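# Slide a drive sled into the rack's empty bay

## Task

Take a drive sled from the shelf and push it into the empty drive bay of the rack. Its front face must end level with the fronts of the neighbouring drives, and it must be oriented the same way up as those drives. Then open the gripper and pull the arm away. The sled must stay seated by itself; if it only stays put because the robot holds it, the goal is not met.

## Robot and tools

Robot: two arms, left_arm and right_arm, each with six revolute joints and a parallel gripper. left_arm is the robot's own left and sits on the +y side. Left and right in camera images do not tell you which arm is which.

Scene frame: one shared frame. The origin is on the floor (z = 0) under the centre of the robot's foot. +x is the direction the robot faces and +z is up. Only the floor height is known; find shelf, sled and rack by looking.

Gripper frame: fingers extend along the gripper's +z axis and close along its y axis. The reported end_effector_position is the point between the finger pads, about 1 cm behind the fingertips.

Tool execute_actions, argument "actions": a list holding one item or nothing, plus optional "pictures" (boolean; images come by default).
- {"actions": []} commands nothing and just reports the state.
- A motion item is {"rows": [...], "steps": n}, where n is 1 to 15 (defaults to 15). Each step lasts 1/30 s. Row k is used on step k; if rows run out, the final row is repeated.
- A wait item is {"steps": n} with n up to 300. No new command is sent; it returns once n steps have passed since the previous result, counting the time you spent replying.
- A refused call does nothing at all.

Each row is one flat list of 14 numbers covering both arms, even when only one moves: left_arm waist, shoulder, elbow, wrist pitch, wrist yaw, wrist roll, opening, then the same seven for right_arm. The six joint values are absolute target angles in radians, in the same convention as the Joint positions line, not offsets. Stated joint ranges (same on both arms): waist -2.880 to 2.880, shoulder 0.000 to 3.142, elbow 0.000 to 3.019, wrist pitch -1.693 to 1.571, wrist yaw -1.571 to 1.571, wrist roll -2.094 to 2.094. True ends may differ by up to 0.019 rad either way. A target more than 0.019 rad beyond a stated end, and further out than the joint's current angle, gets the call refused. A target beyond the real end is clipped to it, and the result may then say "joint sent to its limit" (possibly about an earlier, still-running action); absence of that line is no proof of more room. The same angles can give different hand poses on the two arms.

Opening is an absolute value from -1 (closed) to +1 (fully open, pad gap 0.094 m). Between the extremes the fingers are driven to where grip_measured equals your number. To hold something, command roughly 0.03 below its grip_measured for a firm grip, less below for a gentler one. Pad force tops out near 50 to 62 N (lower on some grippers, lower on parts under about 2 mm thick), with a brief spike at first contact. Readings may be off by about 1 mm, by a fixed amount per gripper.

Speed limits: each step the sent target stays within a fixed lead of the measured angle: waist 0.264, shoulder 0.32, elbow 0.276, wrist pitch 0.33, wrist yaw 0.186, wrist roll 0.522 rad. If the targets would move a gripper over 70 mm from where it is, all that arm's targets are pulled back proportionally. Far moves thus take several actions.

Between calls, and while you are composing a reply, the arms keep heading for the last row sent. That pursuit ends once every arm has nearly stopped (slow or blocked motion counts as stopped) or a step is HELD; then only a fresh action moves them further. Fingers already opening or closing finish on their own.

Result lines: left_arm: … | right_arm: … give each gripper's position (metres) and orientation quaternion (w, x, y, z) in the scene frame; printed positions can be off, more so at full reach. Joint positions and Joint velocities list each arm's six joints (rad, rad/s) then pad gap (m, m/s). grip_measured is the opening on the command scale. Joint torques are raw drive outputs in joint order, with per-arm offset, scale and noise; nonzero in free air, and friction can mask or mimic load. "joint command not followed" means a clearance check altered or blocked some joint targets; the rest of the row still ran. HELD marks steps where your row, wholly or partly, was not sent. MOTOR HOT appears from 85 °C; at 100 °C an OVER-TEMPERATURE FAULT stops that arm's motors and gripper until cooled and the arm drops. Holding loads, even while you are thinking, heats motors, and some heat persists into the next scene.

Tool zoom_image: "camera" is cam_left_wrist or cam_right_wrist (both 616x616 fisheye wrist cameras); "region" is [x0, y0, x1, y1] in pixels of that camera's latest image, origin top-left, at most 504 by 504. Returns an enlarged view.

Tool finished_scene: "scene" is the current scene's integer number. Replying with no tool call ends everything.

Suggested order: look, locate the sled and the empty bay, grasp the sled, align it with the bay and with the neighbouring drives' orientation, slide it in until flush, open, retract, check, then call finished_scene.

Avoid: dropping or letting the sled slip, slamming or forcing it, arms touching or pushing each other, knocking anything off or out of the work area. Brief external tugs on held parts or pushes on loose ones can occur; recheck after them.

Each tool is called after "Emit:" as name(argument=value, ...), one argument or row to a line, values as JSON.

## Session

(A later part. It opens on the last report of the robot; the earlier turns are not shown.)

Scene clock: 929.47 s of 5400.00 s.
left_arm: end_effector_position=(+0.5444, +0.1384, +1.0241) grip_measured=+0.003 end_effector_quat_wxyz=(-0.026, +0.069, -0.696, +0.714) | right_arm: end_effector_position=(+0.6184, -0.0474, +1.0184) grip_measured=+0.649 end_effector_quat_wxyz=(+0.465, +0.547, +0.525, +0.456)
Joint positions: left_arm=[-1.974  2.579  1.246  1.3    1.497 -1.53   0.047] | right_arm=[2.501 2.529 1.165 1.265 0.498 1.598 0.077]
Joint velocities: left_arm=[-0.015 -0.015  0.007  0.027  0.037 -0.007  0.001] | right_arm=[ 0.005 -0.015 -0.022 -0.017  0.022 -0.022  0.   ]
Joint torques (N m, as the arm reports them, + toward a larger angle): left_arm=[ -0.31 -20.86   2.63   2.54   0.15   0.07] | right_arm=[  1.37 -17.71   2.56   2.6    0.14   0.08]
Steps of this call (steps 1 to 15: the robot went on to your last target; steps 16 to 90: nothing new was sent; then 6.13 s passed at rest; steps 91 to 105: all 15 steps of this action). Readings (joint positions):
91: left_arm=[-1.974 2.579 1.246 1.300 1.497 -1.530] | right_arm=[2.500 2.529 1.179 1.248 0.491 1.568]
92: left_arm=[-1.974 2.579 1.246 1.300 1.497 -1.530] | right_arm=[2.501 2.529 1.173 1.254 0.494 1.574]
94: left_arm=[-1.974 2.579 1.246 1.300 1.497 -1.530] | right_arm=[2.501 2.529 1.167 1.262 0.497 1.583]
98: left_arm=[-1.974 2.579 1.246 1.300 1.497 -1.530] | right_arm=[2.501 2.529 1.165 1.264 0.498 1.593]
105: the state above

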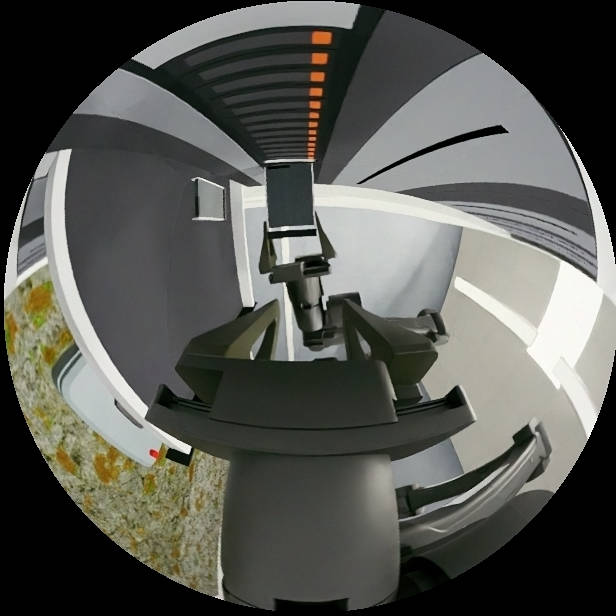

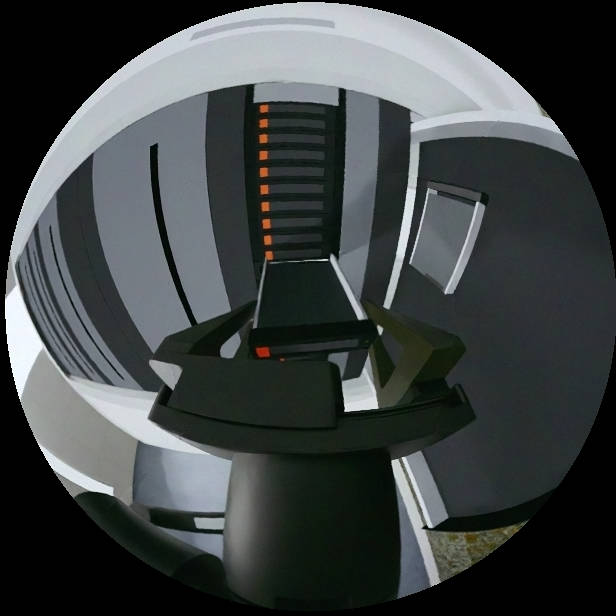

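Emit:
execute_actions(
  actions=[
    {"rows":[[-1.97,2.56,1.25,1.32,1.5,-1.53,0,2.524,2.515,1.16,1.3,0.512,1.61,0.61]],"steps":15},
  ],
)

Emit:
zoom_image(
  camera="cam_right_wrist",
  region=[230,200,390,360],
)

Scene clock: 935.77 s of 5400.00 s.
left_arm: end_effector_position=(+0.5444, +0.1384, +1.0241) grip_measured=+0.003 end_effector_quat_wxyz=(-0.026, +0.069, -0.696, +0.714) | right_arm: end_effector_position=(+0.6148, -0.0379, +1.0226) grip_measured=+0.649 end_effector_quat_wxyz=(+0.466, +0.544, +0.522, +0.463)
Joint positions: left_arm=[-1.974  2.579  1.246  1.3    1.497 -1.53   0.047] | right_arm=[2.519 2.528 1.165 1.28  0.509 1.599 0.077]
Joint velocities: left_arm=[-0.005  0.005 -0.002  0.007  0.022 -0.007  0.   ] | right_arm=[-0.015 -0.005 -0.002 -0.012  0.037 -0.066 -0.001]
Joint torques (N m, as the arm reports them, + toward a larger angle): left_arm=[ -0.45 -20.84   2.64   2.49   0.15   0.07] | right_arm=[  2.19 -17.66   2.43   2.59   0.12   0.07]
Steps of this call (steps 1 to 15: the robot went on to your last target; steps 16 to 90: nothing new was sent; then 2.80 s passed at rest; steps 91 to 105: all 15 steps of this action). Readings (joint positions):
91: left_arm=[-1.974 2.579 1.246 1.300 1.497 -1.530] | right_arm=[2.502 2.529 1.165 1.268 0.503 1.599]
92: left_arm=[-1.974 2.579 1.246 1.300 1.497 -1.530] | right_arm=[2.503 2.529 1.165 1.272 0.508 1.599]
94: left_arm=[-1.974 2.579 1.246 1.300 1.497 -1.530] | right_arm=[2.507 2.528 1.165 1.278 0.509 1.599]
98: left_arm=[-1.974 2.579 1.246 1.300 1.497 -1.530] | right_arm=[2.516 2.528 1.165 1.280 0.509 1.599]
105: the state above

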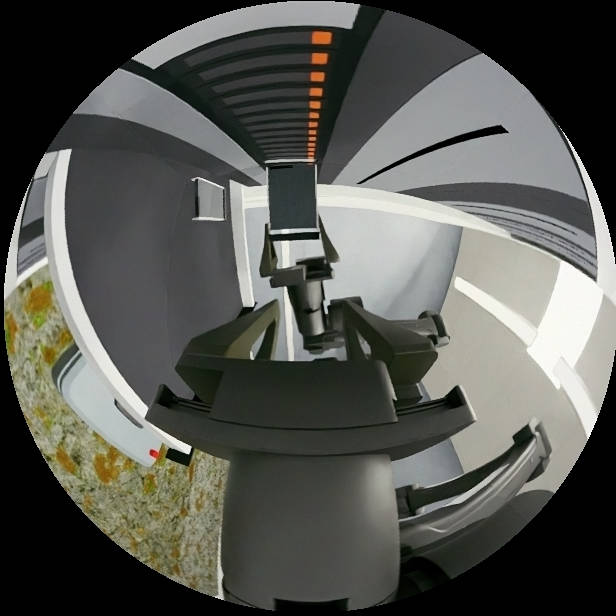

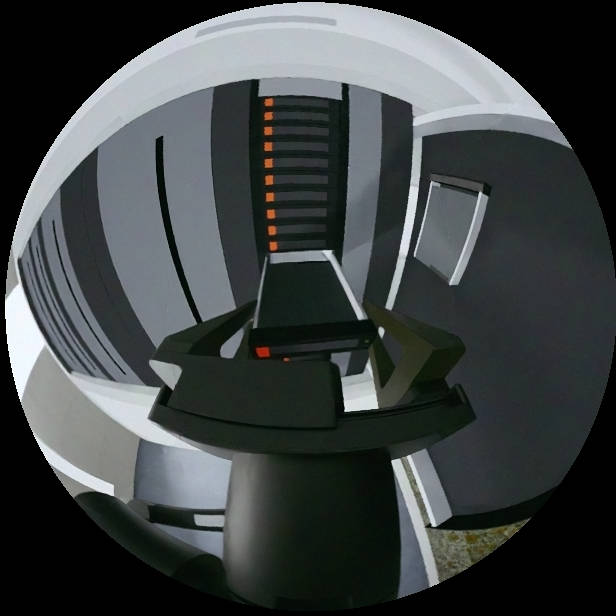

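Region (230, 200, 390, 360) of cam_right_wrist's 616x616 image, scaled by 3.150, with more detail than that image has.

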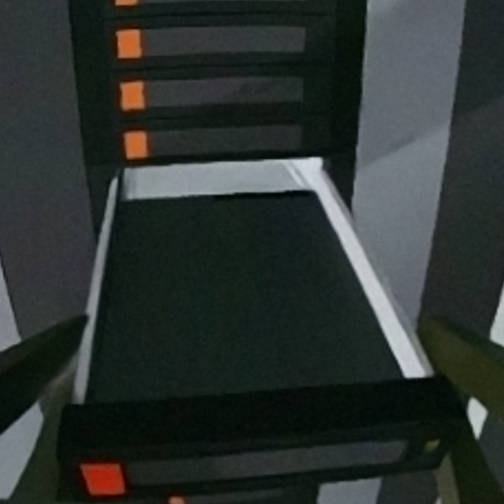

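Emit:
execute_actions(
  actions=[
    {"rows":[[-1.97,2.56,1.25,1.32,1.5,-1.53,0,2.505,2.52,1.18,1.28,0.5,1.61,0.61],[-1.97,2.56,1.25,1.32,1.5,-1.53,0,2.503,2.52,1.19,1.276,0.498,1.61,0.61],[-1.97,2.56,1.25,1.32,1.5,-1.53,0,2.501,2.52,1.195,1.272,0.496,1.61,0.61],[-1.97,2.56,1.25,1.32,1.5,-1.53,0,2.499,2.52,1.2,1.268,0.494,1.61,0.61],[-1.97,2.56,1.25,1.32,1.5,-1.53,0,2.497,2.52,1.205,1.264,0.492,1.61,0.61],[-1.97,2.56,1.25,1.32,1.5,-1.53,0,2.495,2.52,1.21,1.26,0.49,1.61,0.61],[-1.97,2.56,1.25,1.32,1.5,-1.53,0,2.493,2.52,1.215,1.256,0.488,1.61,0.61],[-1.97,2.56,1.25,1.32,1.5,-1.53,0,2.491,2.52,1.22,1.252,0.486,1.61,0.61],[-1.97,2.56,1.25,1.32,1.5,-1.53,0,2.489,2.52,1.226,1.248,0.484,1.61,0.61],[-1.97,2.56,1.25,1.32,1.5,-1.53,0,2.487,2.52,1.232,1.244,0.482,1.61,0.61],[-1.97,2.56,1.25,1.32,1.5,-1.53,0,2.485,2.52,1.238,1.24,0.48,1.61,0.61]],"steps":15},
  ],
)

Emit:
zoom_image(
  camera="cam_right_wrist",
  region=[230,200,390,360],
)

Scene clock: 947.00 s of 5400.00 s.
left_arm: end_effector_position=(+0.5444, +0.1384, +1.0241) grip_measured=+0.003 end_effector_quat_wxyz=(-0.026, +0.069, -0.696, +0.714) | right_arm: end_effector_position=(+0.6329, -0.0407, +1.0232) grip_measured=+0.648 end_effector_quat_wxyz=(+0.462, +0.544, +0.525, +0.463)
Joint positions: left_arm=[-1.974  2.579  1.246  1.3    1.497 -1.53   0.047] | right_arm=[2.497 2.528 1.204 1.236 0.48  1.6   0.077]
Joint velocities: left_arm=[-0.015 -0.005  0.002  0.002  0.081 -0.022 -0.001] | right_arm=[-0.005 -0.024 -0.002 -0.032  0.007 -0.081 -0.   ]
Joint torques (N m, as the arm reports them, + toward a larger angle): left_arm=[ -0.36 -20.81   2.65   2.51   0.15   0.07] | right_arm=[  0.78 -17.58   6.05   1.78   0.01   0.06]
Steps of this call (steps 1 to 15: the robot went on to your last target; steps 16 to 90: nothing new was sent; then 7.73 s passed at rest; steps 91 to 105: all 15 steps of this action). Readings (joint positions):
91: left_arm=[-1.974 2.579 1.246 1.300 1.497 -1.530] | right_arm=[2.518 2.528 1.165 1.280 0.506 1.599]
92: left_arm=[-1.974 2.579 1.246 1.300 1.497 -1.530] | right_arm=[2.518 2.528 1.165 1.280 0.503 1.599]
94: left_arm=[-1.974 2.579 1.246 1.300 1.497 -1.530] | right_arm=[2.516 2.528 1.166 1.276 0.498 1.599]
98: left_arm=[-1.974 2.579 1.246 1.300 1.497 -1.530] | right_arm=[2.507 2.528 1.178 1.261 0.491 1.599]
105: the state above

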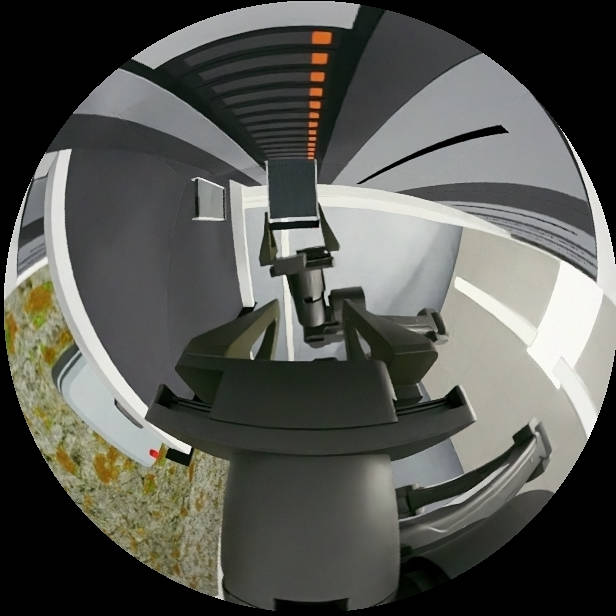

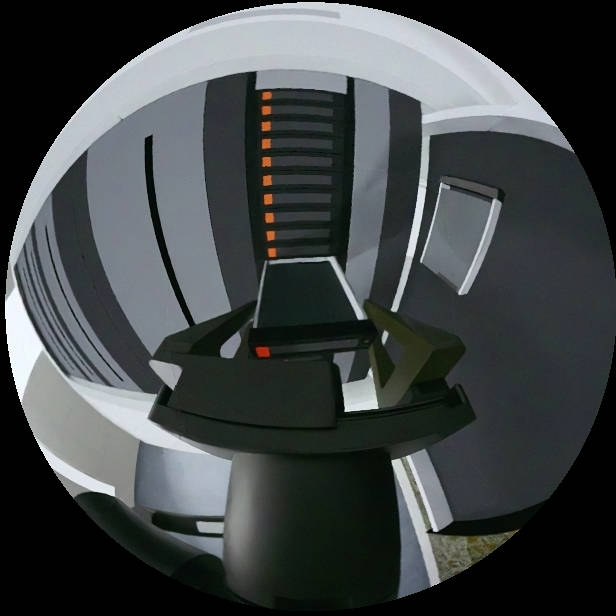

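Region (230, 200, 390, 360) of cam_right_wrist's 616x616 image, scaled by 3.150, with more detail than that image has.

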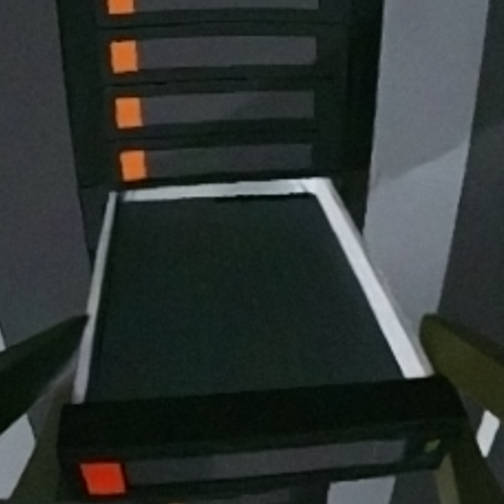

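It entered the bay (x = 0.633, no slip). Continuing the motion.

Emit:
execute_actions(
  actions=[
    {"rows":[[-1.97,2.56,1.25,1.32,1.5,-1.53,0,2.481,2.52,1.245,1.236,0.478,1.61,0.61],[-1.97,2.56,1.25,1.32,1.5,-1.53,0,2.479,2.52,1.25,1.231,0.476,1.61,0.61],[-1.97,2.56,1.25,1.32,1.5,-1.53,0,2.477,2.52,1.255,1.226,0.474,1.61,0.61],[-1.97,2.56,1.25,1.32,1.5,-1.53,0,2.475,2.52,1.26,1.221,0.472,1.61,0.61],[-1.97,2.56,1.25,1.32,1.5,-1.53,0,2.473,2.52,1.265,1.216,0.47,1.61,0.61],[-1.97,2.56,1.25,1.32,1.5,-1.53,0,2.471,2.52,1.27,1.211,0.468,1.61,0.61],[-1.97,2.56,1.25,1.32,1.5,-1.53,0,2.469,2.52,1.275,1.206,0.466,1.61,0.61],[-1.97,2.56,1.25,1.32,1.5,-1.53,0,2.467,2.52,1.28,1.201,0.464,1.61,0.61],[-1.97,2.56,1.25,1.32,1.5,-1.53,0,2.465,2.52,1.285,1.196,0.462,1.61,0.61],[-1.97,2.56,1.25,1.32,1.5,-1.53,0,2.463,2.52,1.29,1.191,0.46,1.61,0.61],[-1.97,2.56,1.25,1.32,1.5,-1.53,0,2.461,2.52,1.295,1.186,0.458,1.61,0.61]],"steps":15},
  ],
)

Emit:
zoom_image(
  camera="cam_right_wrist",
  region=[230,200,390,360],
)

Scene clock: 956.37 s of 5400.00 s.
left_arm: end_effector_position=(+0.5444, +0.1384, +1.0241) grip_measured=+0.003 end_effector_quat_wxyz=(-0.026, +0.069, -0.696, +0.714) | right_arm: end_effector_position=(+0.6525, -0.0421, +1.0233) grip_measured=+0.648 end_effector_quat_wxyz=(+0.458, +0.545, +0.530, +0.461)
Joint positions: left_arm=[-1.974  2.579  1.246  1.3    1.497 -1.53   0.047] | right_arm=[2.477 2.528 1.249 1.177 0.454 1.6   0.077]
Joint velocities: left_arm=[-0.005 -0.005 -0.017 -0.002  0.037 -0.007 -0.002] | right_arm=[-0.005 -0.015 -0.027 -0.002  0.007  0.007  0.001]
Joint torques (N m, as the arm reports them, + toward a larger angle): left_arm=[ -0.38 -20.84   2.63   2.55   0.16   0.07] | right_arm=[  0.43 -18.16   7.54   2.12   0.23   0.06]
Steps of this call (steps 1 to 15: the robot went on to your last target; steps 16 to 90: nothing new was sent; then 5.87 s passed at rest; steps 91 to 105: all 15 steps of this action). Readings (joint positions):
91: left_arm=[-1.974 2.579 1.246 1.300 1.497 -1.530] | right_arm=[2.496 2.528 1.204 1.236 0.479 1.600]
92: left_arm=[-1.974 2.579 1.246 1.300 1.497 -1.530] | right_arm=[2.496 2.528 1.205 1.234 0.478 1.600]
94: left_arm=[-1.974 2.579 1.246 1.300 1.497 -1.530] | right_arm=[2.494 2.528 1.212 1.227 0.475 1.600]
98: left_arm=[-1.974 2.579 1.246 1.300 1.497 -1.530] | right_arm=[2.488 2.528 1.226 1.206 0.465 1.600]
105: the state above

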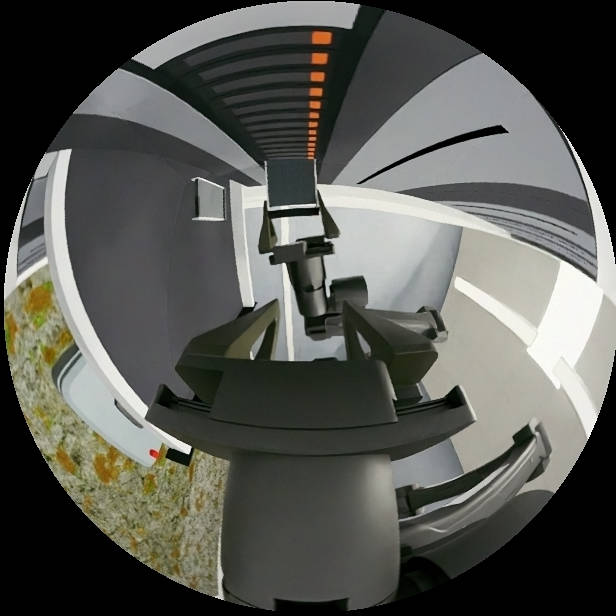

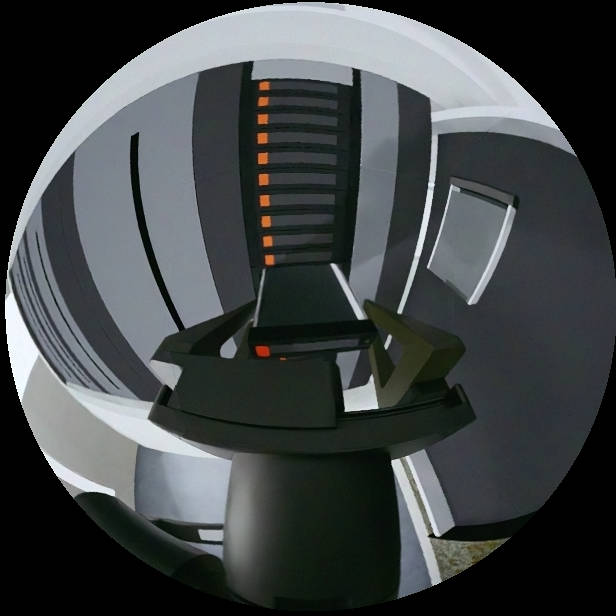

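Region (230, 200, 390, 360) of cam_right_wrist's 616x616 image, scaled by 3.150, with more detail than that image has.

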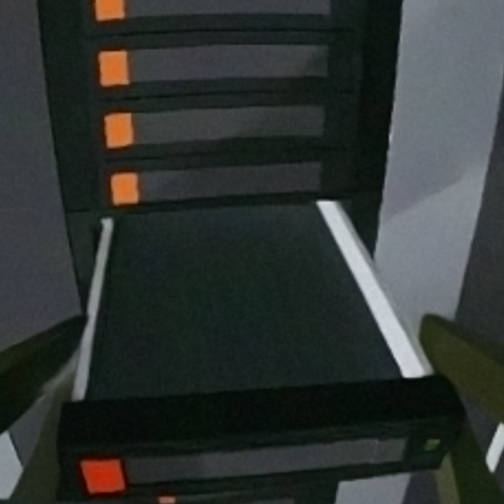

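Emit:
execute_actions(
  actions=[
    {"rows":[[-1.97,2.56,1.25,1.32,1.5,-1.53,0,2.459,2.52,1.3,1.18,0.456,1.61,0.61],[-1.97,2.56,1.25,1.32,1.5,-1.53,0,2.457,2.52,1.307,1.18,0.454,1.61,0.61],[-1.97,2.56,1.25,1.32,1.5,-1.53,0,2.455,2.52,1.314,1.178,0.452,1.61,0.61],[-1.97,2.56,1.25,1.32,1.5,-1.53,0,2.453,2.52,1.321,1.174,0.45,1.61,0.61],[-1.97,2.56,1.25,1.32,1.5,-1.53,0,2.451,2.52,1.328,1.169,0.448,1.61,0.61],[-1.97,2.56,1.25,1.32,1.5,-1.53,0,2.448,2.52,1.335,1.164,0.446,1.61,0.61],[-1.97,2.56,1.25,1.32,1.5,-1.53,0,2.445,2.52,1.342,1.158,0.443,1.61,0.61],[-1.97,2.56,1.25,1.32,1.5,-1.53,0,2.442,2.52,1.349,1.152,0.44,1.61,0.61],[-1.97,2.56,1.25,1.32,1.5,-1.53,0,2.439,2.52,1.356,1.146,0.437,1.61,0.61],[-1.97,2.56,1.25,1.32,1.5,-1.53,0,2.436,2.52,1.363,1.14,0.434,1.61,0.61],[-1.97,2.56,1.25,1.32,1.5,-1.53,0,2.433,2.52,1.37,1.134,0.431,1.61,0.61]],"steps":15},
  ],
)

Scene clock: 966.43 s of 5400.00 s.
left_arm: end_effector_position=(+0.5444, +0.1384, +1.0241) grip_measured=+0.003 end_effector_quat_wxyz=(-0.026, +0.069, -0.696, +0.714) | right_arm: end_effector_position=(+0.6629, -0.0419, +1.0240) grip_measured=+0.648 end_effector_quat_wxyz=(+0.455, +0.544, +0.533, +0.461)
Joint positions: left_arm=[-1.974  2.579  1.246  1.3    1.497 -1.53   0.047] | right_arm=[2.468 2.529 1.274 1.146 0.438 1.601 0.077]
Joint velocities: left_arm=[-0.005 -0.005 -0.012  0.002 -0.007 -0.081  0.   ] | right_arm=[-0.024  0.015 -0.002 -0.007  0.007 -0.081 -0.001]
Joint torques (N m, as the arm reports them, + toward a larger angle): left_arm=[ -0.43 -20.87   2.62   2.55   0.15   0.08] | right_arm=[ -1.48 -18.44  11.9    1.27  -0.29   0.04]
Steps of this call (steps 1 to 15: the robot went on to your last target; steps 16 to 90: nothing new was sent; then 6.57 s passed at rest; steps 91 to 105: all 15 steps of this action). Readings (joint positions):
91: left_arm=[-1.974 2.579 1.246 1.300 1.497 -1.530] | right_arm=[2.477 2.528 1.250 1.176 0.454 1.600]
92: left_arm=[-1.974 2.579 1.246 1.300 1.497 -1.530] | right_arm=[2.477 2.528 1.252 1.175 0.453 1.600]
94: left_arm=[-1.974 2.579 1.246 1.300 1.497 -1.530] | right_arm=[2.476 2.529 1.258 1.168 0.450 1.600]
98: left_arm=[-1.974 2.579 1.246 1.300 1.497 -1.530] | right_arm=[2.470 2.529 1.270 1.154 0.443 1.600]
105: the state above

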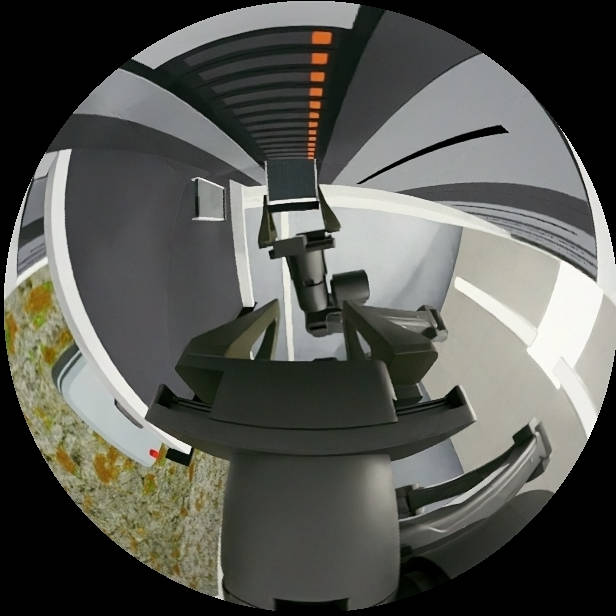

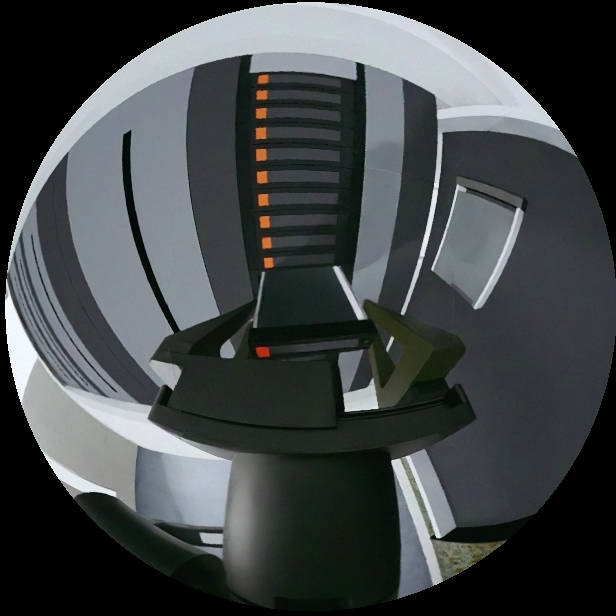

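Emit:
execute_actions(
  actions=[
    {"rows":[[-1.97,2.56,1.25,1.32,1.5,-1.53,0,2.46,2.545,1.29,1.19,0.44,1.61,0.61],[-1.97,2.56,1.25,1.32,1.5,-1.53,0,2.46,2.545,1.29,1.19,0.44,1.61,0.61],[-1.97,2.56,1.25,1.32,1.5,-1.53,0,2.46,2.545,1.29,1.19,0.44,1.61,0.61],[-1.97,2.56,1.25,1.32,1.5,-1.53,0,2.46,2.545,1.29,1.19,0.44,1.61,0.61],[-1.97,2.56,1.25,1.32,1.5,-1.53,0,2.46,2.545,1.29,1.19,0.44,1.61,0.61],[-1.97,2.56,1.25,1.32,1.5,-1.53,0,2.455,2.545,1.31,1.185,0.435,1.61,0.61],[-1.97,2.56,1.25,1.32,1.5,-1.53,0,2.45,2.545,1.33,1.18,0.432,1.61,0.61],[-1.97,2.56,1.25,1.32,1.5,-1.53,0,2.445,2.545,1.345,1.175,0.429,1.61,0.61],[-1.97,2.56,1.25,1.32,1.5,-1.53,0,2.44,2.545,1.36,1.17,0.426,1.61,0.61],[-1.97,2.56,1.25,1.32,1.5,-1.53,0,2.435,2.545,1.375,1.16,0.423,1.61,0.61]],"steps":15},
  ],
)

Scene clock: 984.03 s of 5400.00 s.
left_arm: end_effector_position=(+0.5444, +0.1384, +1.0241) grip_measured=+0.003 end_effector_quat_wxyz=(-0.026, +0.069, -0.696, +0.714) | right_arm: end_effector_position=(+0.6645, -0.0419, +1.0228) grip_measured=+0.648 end_effector_quat_wxyz=(+0.456, +0.542, +0.530, +0.466)
Joint positions: left_arm=[-1.974  2.579  1.246  1.3    1.497 -1.53   0.047] | right_arm=[2.465 2.539 1.283 1.162 0.431 1.6   0.077]
Joint velocities: left_arm=[-0.015 -0.005 -0.012 -0.002 -0.022 -0.022 -0.   ] | right_arm=[ 0.015 -0.015 -0.022 -0.007  0.037 -0.081 -0.002]
Joint torques (N m, as the arm reports them, + toward a larger angle): left_arm=[ -0.37 -20.82   2.64   2.57   0.15   0.08] | right_arm=[ -0.98 -17.64  11.56   1.71  -0.32   0.05]
Steps of this call (steps 1 to 15: the robot went on to your last target; steps 16 to 90: nothing new was sent; then 14.10 s passed at rest; steps 91 to 105: all 15 steps of this action). Readings (joint positions):
91: left_arm=[-1.974 2.579 1.246 1.300 1.497 -1.530] | right_arm=[2.468 2.530 1.274 1.151 0.439 1.601]
92: left_arm=[-1.974 2.579 1.246 1.300 1.497 -1.530] | right_arm=[2.468 2.533 1.274 1.156 0.438 1.601]
94: left_arm=[-1.974 2.579 1.246 1.300 1.497 -1.530] | right_arm=[2.468 2.535 1.274 1.162 0.437 1.600]
98: left_arm=[-1.974 2.579 1.246 1.300 1.497 -1.530] | right_arm=[2.467 2.536 1.276 1.162 0.433 1.600]
105: the state above

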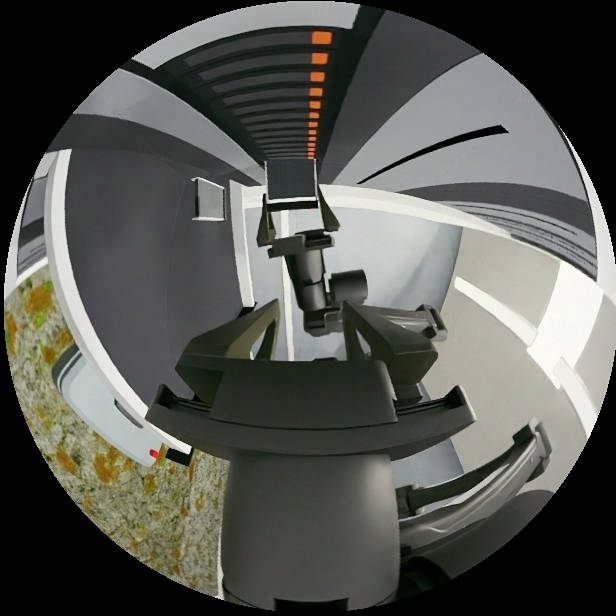

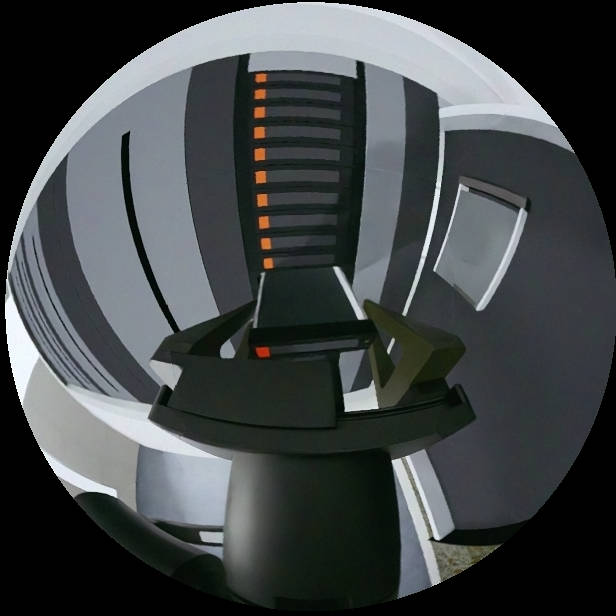

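Emit:
execute_actions(
  actions=[
    {"rows":[[-1.97,2.56,1.25,1.32,1.5,-1.53,0,2.465,2.54,1.29,1.165,0.431,1.6,0.63],[-1.97,2.56,1.25,1.32,1.5,-1.53,0,2.465,2.54,1.29,1.165,0.431,1.6,0.64],[-1.97,2.56,1.25,1.32,1.5,-1.53,0,2.465,2.54,1.28,1.165,0.431,1.6,0.65],[-1.97,2.56,1.25,1.32,1.5,-1.53,0,2.465,2.54,1.28,1.165,0.431,1.6,0.67],[-1.97,2.56,1.25,1.32,1.5,-1.53,0,2.465,2.54,1.28,1.165,0.431,1.6,0.7],[-1.97,2.56,1.25,1.32,1.5,-1.53,0,2.465,2.54,1.28,1.165,0.431,1.6,0.8],[-1.97,2.56,1.25,1.32,1.5,-1.53,0,2.465,2.54,1.28,1.165,0.431,1.6,1]],"steps":15},
  ],
)

Scene clock: 993.87 s of 5400.00 s.
left_arm: end_effector_position=(+0.5444, +0.1384, +1.0241) grip_measured=+0.003 end_effector_quat_wxyz=(-0.026, +0.069, -0.696, +0.714) | right_arm: end_effector_position=(+0.6633, -0.0420, +1.0219) grip_measured=+1.000 end_effector_quat_wxyz=(+0.456, +0.542, +0.532, +0.465)
Joint positions: left_arm=[-1.974  2.579  1.246  1.3    1.497 -1.53   0.047] | right_arm=[2.466 2.539 1.28  1.162 0.432 1.599 0.094]
Joint velocities: left_arm=[ 0.005 -0.005 -0.007 -0.007 -0.037 -0.051  0.002] | right_arm=[ 0.005 -0.005  0.002 -0.012  0.139 -0.051  0.   ]
Joint torques (N m, as the arm reports them, + toward a larger angle): left_arm=[ -0.36 -20.9    2.61   2.53   0.16   0.08] | right_arm=[  1.5  -17.94   3.88   1.97  -0.01  -0.05]
Steps of this call (steps 1 to 15: the robot went on to your last target; steps 16 to 90: nothing new was sent; then 6.33 s passed at rest; steps 91 to 105: all 15 steps of this action). Readings (joint positions):
91: left_arm=[-1.974 2.579 1.246 1.300 1.497 -1.530] | right_arm=[2.466 2.539 1.281 1.162 0.431 1.599]
92: left_arm=[-1.974 2.579 1.246 1.300 1.497 -1.530] | right_arm=[2.466 2.539 1.281 1.162 0.432 1.599]
94: left_arm=[-1.974 2.579 1.246 1.300 1.497 -1.530] | right_arm=[2.466 2.539 1.280 1.162 0.432 1.599]
98: left_arm=[-1.974 2.579 1.246 1.300 1.497 -1.530] | right_arm=[2.466 2.539 1.280 1.162 0.432 1.599]
105: the state above

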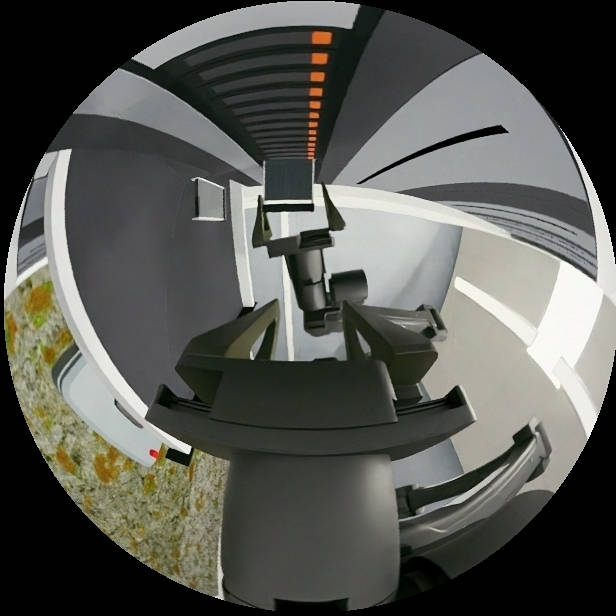

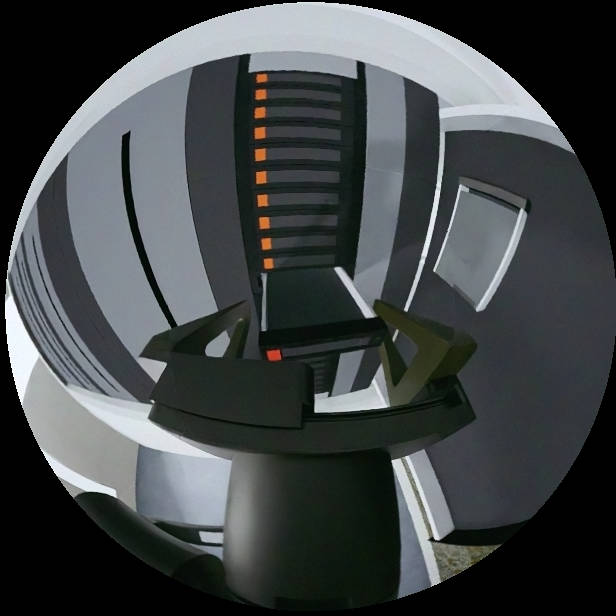

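Emit:
execute_actions(
  actions=[
    {"rows":[[-1.97,2.56,1.25,1.32,1.5,-1.53,0,2.48,2.55,1.24,1.2,0.447,1.6,1],[-1.97,2.56,1.25,1.32,1.5,-1.53,0,2.48,2.55,1.24,1.2,0.447,1.6,1],[-1.97,2.56,1.25,1.32,1.5,-1.53,0,2.49,2.55,1.21,1.24,0.457,1.6,1],[-1.97,2.56,1.25,1.32,1.5,-1.53,0,2.49,2.55,1.21,1.24,0.457,1.6,1],[-1.97,2.56,1.25,1.32,1.5,-1.53,0,2.505,2.55,1.18,1.27,0.47,1.6,1],[-1.97,2.56,1.25,1.32,1.5,-1.53,0,2.505,2.55,1.18,1.27,0.47,1.6,1],[-1.97,2.56,1.25,1.32,1.5,-1.53,0,2.52,2.55,1.15,1.3,0.485,1.6,1],[-1.97,2.56,1.25,1.32,1.5,-1.53,0,2.52,2.55,1.15,1.3,0.485,1.6,1],[-1.97,2.56,1.25,1.32,1.5,-1.53,0,2.535,2.55,1.12,1.33,0.5,1.6,1],[-1.97,2.56,1.25,1.32,1.5,-1.53,0,2.535,2.55,1.12,1.33,0.5,1.6,1],[-1.97,2.56,1.25,1.32,1.5,-1.53,0,2.548,2.55,1.09,1.37,0.51,1.6,1]],"steps":15},
  ],
)

Scene clock: 1009.30 s of 5400.00 s.
left_arm: end_effector_position=(+0.5444, +0.1384, +1.0241) grip_measured=+0.003 end_effector_quat_wxyz=(-0.026, +0.069, -0.696, +0.714) | right_arm: end_effector_position=(+0.5805, -0.0317, +1.0133) grip_measured=+1.000 end_effector_quat_wxyz=(+0.456, +0.537, +0.534, +0.468)
Joint positions: left_arm=[-1.974  2.579  1.246  1.3    1.497 -1.53   0.047] | right_arm=[2.55  2.539 1.093 1.351 0.507 1.599 0.094]
Joint velocities: left_arm=[ 0.015 -0.005 -0.002 -0.017  0.022  0.007  0.   ] | right_arm=[ 0.151 -0.015 -0.061  0.066  0.095 -0.022  0.   ]
Joint torques (N m, as the arm reports them, + toward a larger angle): left_arm=[ -0.37 -20.86   2.63   2.58   0.15   0.08] | right_arm=[  1.25 -15.45   2.14   2.37   0.14  -0.05]
Steps of this call (steps 1 to 15: the robot went on to your last target; steps 16 to 90: nothing new was sent; then 11.93 s passed at rest; steps 91 to 105: all 15 steps of this action). Readings (joint positions):
91: left_arm=[-1.974 2.579 1.246 1.300 1.497 -1.530] | right_arm=[2.466 2.539 1.276 1.166 0.437 1.599]
92: left_arm=[-1.974 2.579 1.246 1.300 1.497 -1.530] | right_arm=[2.467 2.539 1.269 1.175 0.441 1.599]
94: left_arm=[-1.974 2.579 1.246 1.300 1.497 -1.530] | right_arm=[2.470 2.539 1.244 1.204 0.452 1.599]
98: left_arm=[-1.974 2.579 1.246 1.300 1.497 -1.530] | right_arm=[2.490 2.539 1.176 1.265 0.480 1.599]
105: the state above

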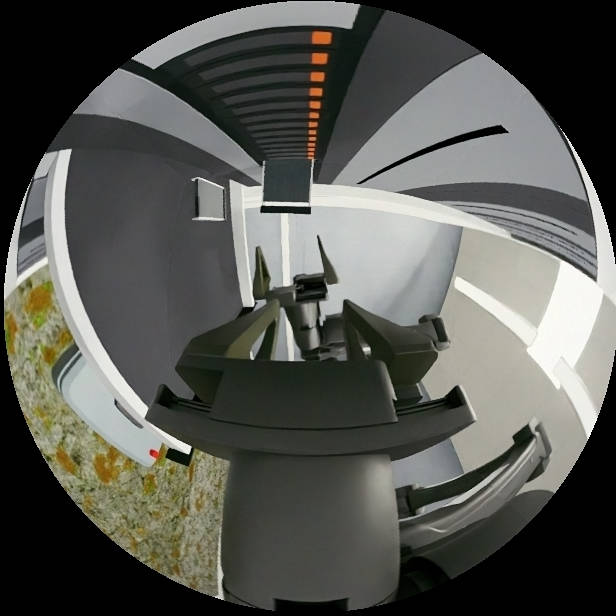

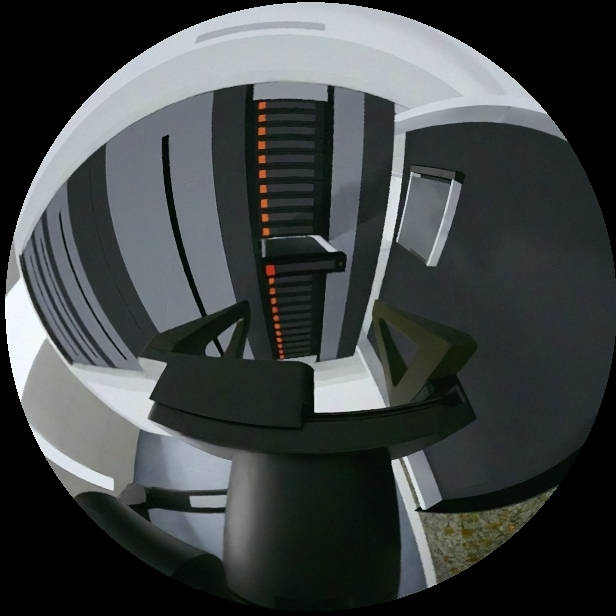

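Emit:
execute_actions(
  actions=[
    {"rows":[[-1.97,2.56,1.25,1.32,1.5,-1.53,0,2.53,2.545,1.1,1.36,0.5,1.6,0],[-1.97,2.56,1.25,1.32,1.5,-1.53,0,2.525,2.545,1.11,1.36,0.497,1.6,0],[-1.97,2.56,1.25,1.32,1.5,-1.53,0,2.52,2.545,1.12,1.355,0.494,1.6,0],[-1.97,2.56,1.25,1.32,1.5,-1.53,0,2.517,2.545,1.13,1.35,0.491,1.6,0],[-1.97,2.56,1.25,1.32,1.5,-1.53,0,2.514,2.545,1.14,1.34,0.488,1.6,0],[-1.97,2.56,1.25,1.32,1.5,-1.53,0,2.511,2.545,1.15,1.33,0.485,1.6,0],[-1.97,2.56,1.25,1.32,1.5,-1.53,0,2.508,2.545,1.16,1.32,0.482,1.6,0],[-1.97,2.56,1.25,1.32,1.5,-1.53,0,2.505,2.545,1.17,1.31,0.479,1.6,0],[-1.97,2.56,1.25,1.32,1.5,-1.53,0,2.502,2.545,1.18,1.3,0.476,1.6,0],[-1.97,2.56,1.25,1.32,1.5,-1.53,0,2.499,2.545,1.19,1.29,0.473,1.6,0]],"steps":15},
  ],
)

Scene clock: 1019.37 s of 5400.00 s.
left_arm: end_effector_position=(+0.5444, +0.1384, +1.0241) grip_measured=+0.003 end_effector_quat_wxyz=(-0.026, +0.069, -0.696, +0.714) | right_arm: end_effector_position=(+0.6202, -0.0419, +1.0224) grip_measured=+0.002 end_effector_quat_wxyz=(+0.463, +0.539, +0.519, +0.474)
Joint positions: left_arm=[-1.974  2.579  1.246  1.3    1.497 -1.53   0.047] | right_arm=[2.502 2.539 1.175 1.301 0.476 1.599 0.047]
Joint velocities: left_arm=[ 0.005  0.005 -0.007  0.002  0.022  0.051 -0.001] | right_arm=[-0.015 -0.005  0.007 -0.022  0.007 -0.022  0.001]
Joint torques (N m, as the arm reports them, + toward a larger angle): left_arm=[ -0.37 -20.86   2.64   2.55   0.15   0.07] | right_arm=[  1.48 -15.89   3.94   1.47  -0.06  -0.05]
Steps of this call (steps 1 to 15: the robot went on to your last target; steps 16 to 90: nothing new was sent; then 6.57 s passed at rest; steps 91 to 105: all 15 steps of this action). Readings (joint positions):
91: left_arm=[-1.974 2.579 1.246 1.300 1.497 -1.530] | right_arm=[2.554 2.539 1.093 1.357 0.505 1.599]
92: left_arm=[-1.974 2.579 1.246 1.300 1.497 -1.530] | right_arm=[2.552 2.539 1.093 1.357 0.502 1.599]
94: left_arm=[-1.974 2.579 1.246 1.300 1.497 -1.530] | right_arm=[2.544 2.539 1.096 1.357 0.496 1.599]
98: left_arm=[-1.974 2.579 1.246 1.300 1.497 -1.530] | right_arm=[2.521 2.539 1.126 1.333 0.485 1.599]
105: the state above

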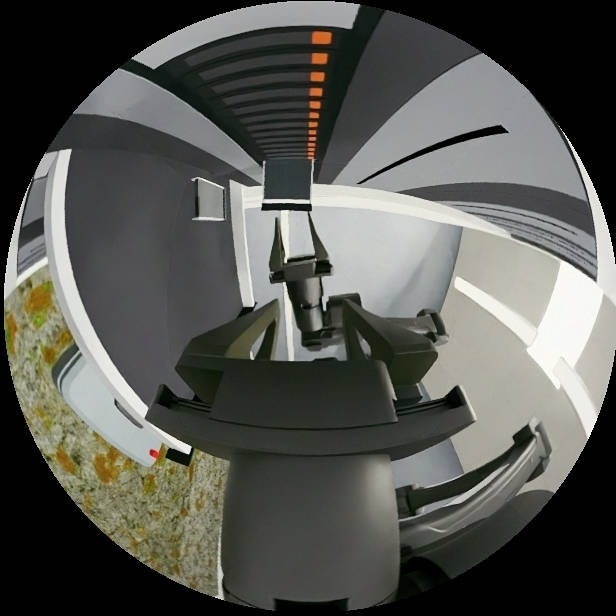

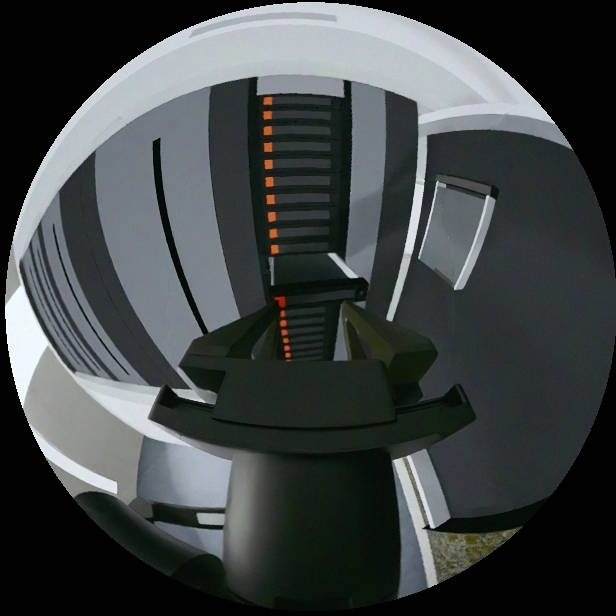

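Emit:
execute_actions(
  actions=[
    {"rows":[[-1.97,2.56,1.25,1.32,1.5,-1.53,0,2.499,2.56,1.19,1.29,0.473,1.6,0],[-1.97,2.56,1.25,1.32,1.5,-1.53,0,2.499,2.56,1.19,1.29,0.473,1.6,0],[-1.97,2.56,1.25,1.32,1.5,-1.53,0,2.499,2.56,1.19,1.29,0.473,1.6,0],[-1.97,2.56,1.25,1.32,1.5,-1.53,0,2.495,2.56,1.21,1.285,0.471,1.6,0],[-1.97,2.56,1.25,1.32,1.5,-1.53,0,2.491,2.56,1.22,1.277,0.468,1.6,0],[-1.97,2.56,1.25,1.32,1.5,-1.53,0,2.487,2.56,1.23,1.269,0.465,1.6,0],[-1.97,2.56,1.25,1.32,1.5,-1.53,0,2.483,2.56,1.24,1.261,0.462,1.6,0],[-1.97,2.56,1.25,1.32,1.5,-1.53,0,2.479,2.56,1.25,1.253,0.459,1.6,0],[-1.97,2.56,1.25,1.32,1.5,-1.53,0,2.475,2.56,1.26,1.245,0.456,1.6,0],[-1.97,2.56,1.25,1.32,1.5,-1.53,0,2.471,2.56,1.27,1.237,0.453,1.6,0],[-1.97,2.56,1.25,1.32,1.5,-1.53,0,2.467,2.56,1.28,1.229,0.45,1.6,0]],"steps":15},
  ],
)

Scene clock: 1030.83 s of 5400.00 s.
left_arm: end_effector_position=(+0.5444, +0.1384, +1.0241) grip_measured=+0.003 end_effector_quat_wxyz=(-0.026, +0.069, -0.696, +0.714) | right_arm: end_effector_position=(+0.6548, -0.0409, +1.0314) grip_measured=+0.002 end_effector_quat_wxyz=(+0.466, +0.538, +0.512, +0.481)
Joint positions: left_arm=[-1.974  2.579  1.246  1.3    1.497 -1.53   0.047] | right_arm=[2.477 2.542 1.26  1.238 0.452 1.599 0.047]
Joint velocities: left_arm=[-0.024 -0.005  0.002 -0.017  0.066  0.037  0.   ] | right_arm=[-0.103  0.005  0.071 -0.002  0.007 -0.051  0.   ]
Joint torques (N m, as the arm reports them, + toward a larger angle): left_arm=[ -0.43 -20.87   2.64   2.56   0.15   0.07] | right_arm=[  1.42 -16.34   4.71   1.31  -0.09  -0.07]
Steps of this call (steps 1 to 15: the robot went on to your last target; steps 16 to 90: nothing new was sent; then 7.97 s passed at rest; steps 91 to 105: all 15 steps of this action). Readings (joint positions):
91: left_arm=[-1.974 2.579 1.246 1.300 1.497 -1.530] | right_arm=[2.502 2.539 1.175 1.298 0.476 1.599]
92: left_arm=[-1.974 2.579 1.246 1.300 1.497 -1.530] | right_arm=[2.502 2.539 1.175 1.298 0.476 1.599]
94: left_arm=[-1.974 2.579 1.246 1.300 1.497 -1.530] | right_arm=[2.502 2.539 1.175 1.296 0.475 1.599]
98: left_arm=[-1.974 2.579 1.246 1.300 1.497 -1.530] | right_arm=[2.501 2.541 1.197 1.275 0.464 1.599]
105: the state above

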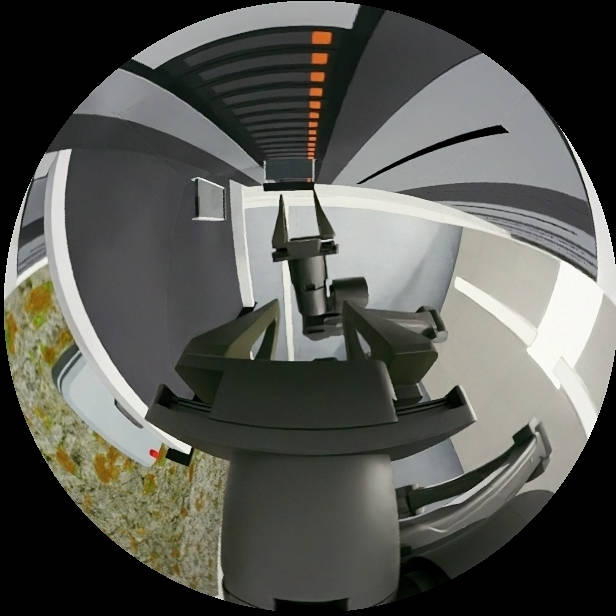

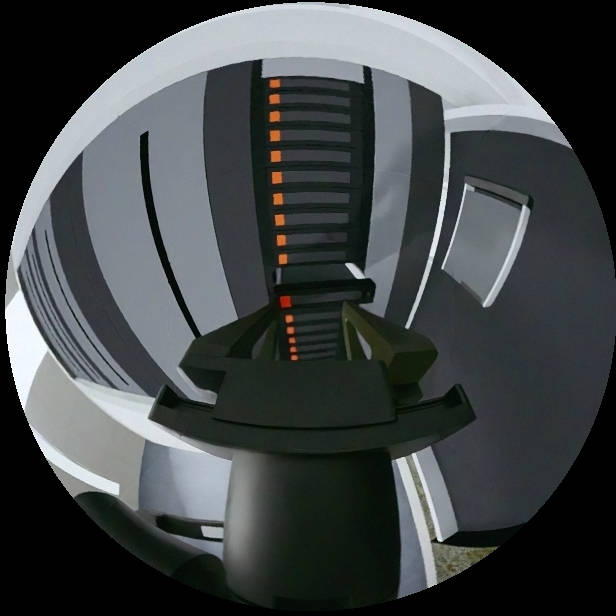

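Emit:
execute_actions(
  actions=[
    {"rows":[[-1.97,2.56,1.25,1.32,1.5,-1.53,0,2.467,2.58,1.27,1.225,0.45,1.6,0],[-1.97,2.56,1.25,1.32,1.5,-1.53,0,2.467,2.58,1.27,1.22,0.45,1.6,0],[-1.97,2.56,1.25,1.32,1.5,-1.53,0,2.467,2.58,1.27,1.22,0.45,1.6,0],[-1.97,2.56,1.25,1.32,1.5,-1.53,0,2.463,2.58,1.29,1.215,0.447,1.6,0],[-1.97,2.56,1.25,1.32,1.5,-1.53,0,2.459,2.58,1.305,1.205,0.444,1.6,0],[-1.97,2.56,1.25,1.32,1.5,-1.53,0,2.455,2.58,1.315,1.195,0.441,1.6,0],[-1.97,2.56,1.25,1.32,1.5,-1.53,0,2.451,2.58,1.325,1.185,0.438,1.6,0],[-1.97,2.56,1.25,1.32,1.5,-1.53,0,2.447,2.58,1.335,1.175,0.435,1.6,0],[-1.97,2.56,1.25,1.32,1.5,-1.53,0,2.443,2.58,1.345,1.165,0.432,1.6,0],[-1.97,2.56,1.25,1.32,1.5,-1.53,0,2.439,2.58,1.355,1.155,0.429,1.6,0]],"steps":15},
  ],
)

Scene clock: 1039.63 s of 5400.00 s.
left_arm: end_effector_position=(+0.5444, +0.1384, +1.0241) grip_measured=+0.003 end_effector_quat_wxyz=(-0.026, +0.069, -0.696, +0.714) | right_arm: end_effector_position=(+0.6797, -0.0491, +1.0206) grip_measured=+0.002 end_effector_quat_wxyz=(+0.464, +0.543, +0.519, +0.470)
Joint positions: left_arm=[-1.974  2.579  1.246  1.3    1.497 -1.53   0.047] | right_arm=[2.447 2.565 1.331 1.164 0.431 1.599 0.047]
Joint velocities: left_arm=[-0.015 -0.005 -0.007 -0.007  0.007  0.081 -0.   ] | right_arm=[-0.073 -0.015  0.042 -0.032  0.066 -0.051 -0.001]
Joint torques (N m, as the arm reports them, + toward a larger angle): left_arm=[ -0.27 -20.96   2.63   2.55   0.15   0.07] | right_arm=[  0.8  -17.     5.93   1.46  -0.06  -0.06]
Steps of this call (steps 1 to 15: the robot went on to your last target; steps 16 to 90: nothing new was sent; then 5.30 s passed at rest; steps 91 to 105: all 15 steps of this action). Readings (joint positions):
91: left_arm=[-1.974 2.579 1.246 1.300 1.497 -1.530] | right_arm=[2.471 2.543 1.262 1.236 0.452 1.599]
92: left_arm=[-1.974 2.579 1.246 1.300 1.497 -1.530] | right_arm=[2.471 2.544 1.262 1.234 0.452 1.599]
94: left_arm=[-1.974 2.579 1.246 1.300 1.497 -1.530] | right_arm=[2.471 2.547 1.262 1.230 0.451 1.599]
98: left_arm=[-1.974 2.579 1.246 1.300 1.497 -1.530] | right_arm=[2.468 2.560 1.282 1.200 0.440 1.599]
105: the state above

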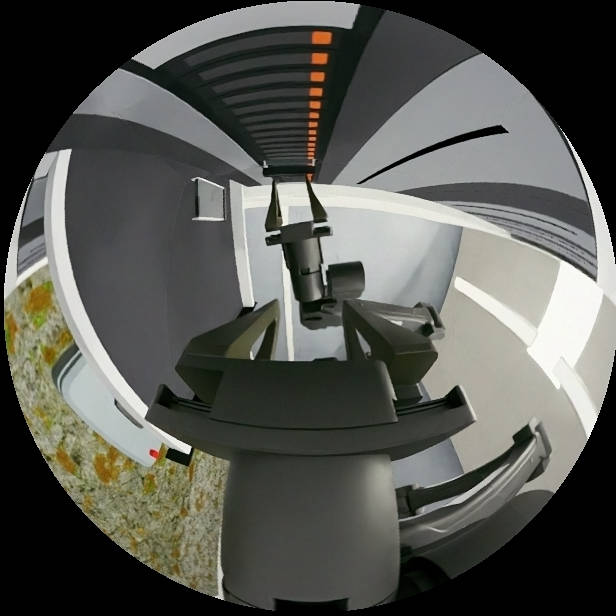

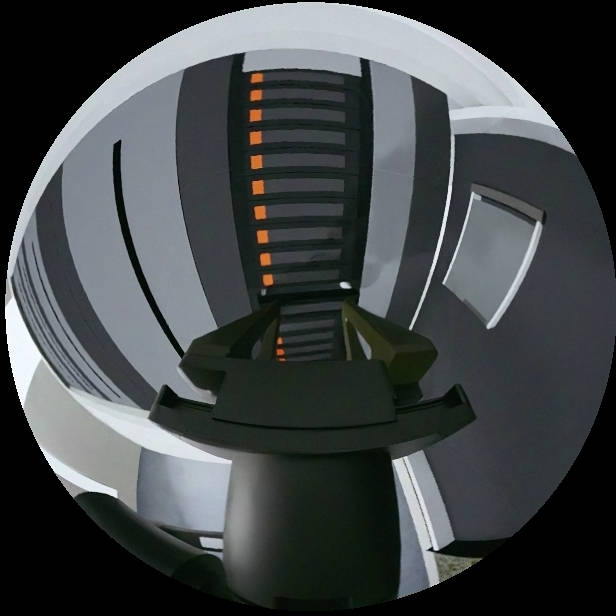

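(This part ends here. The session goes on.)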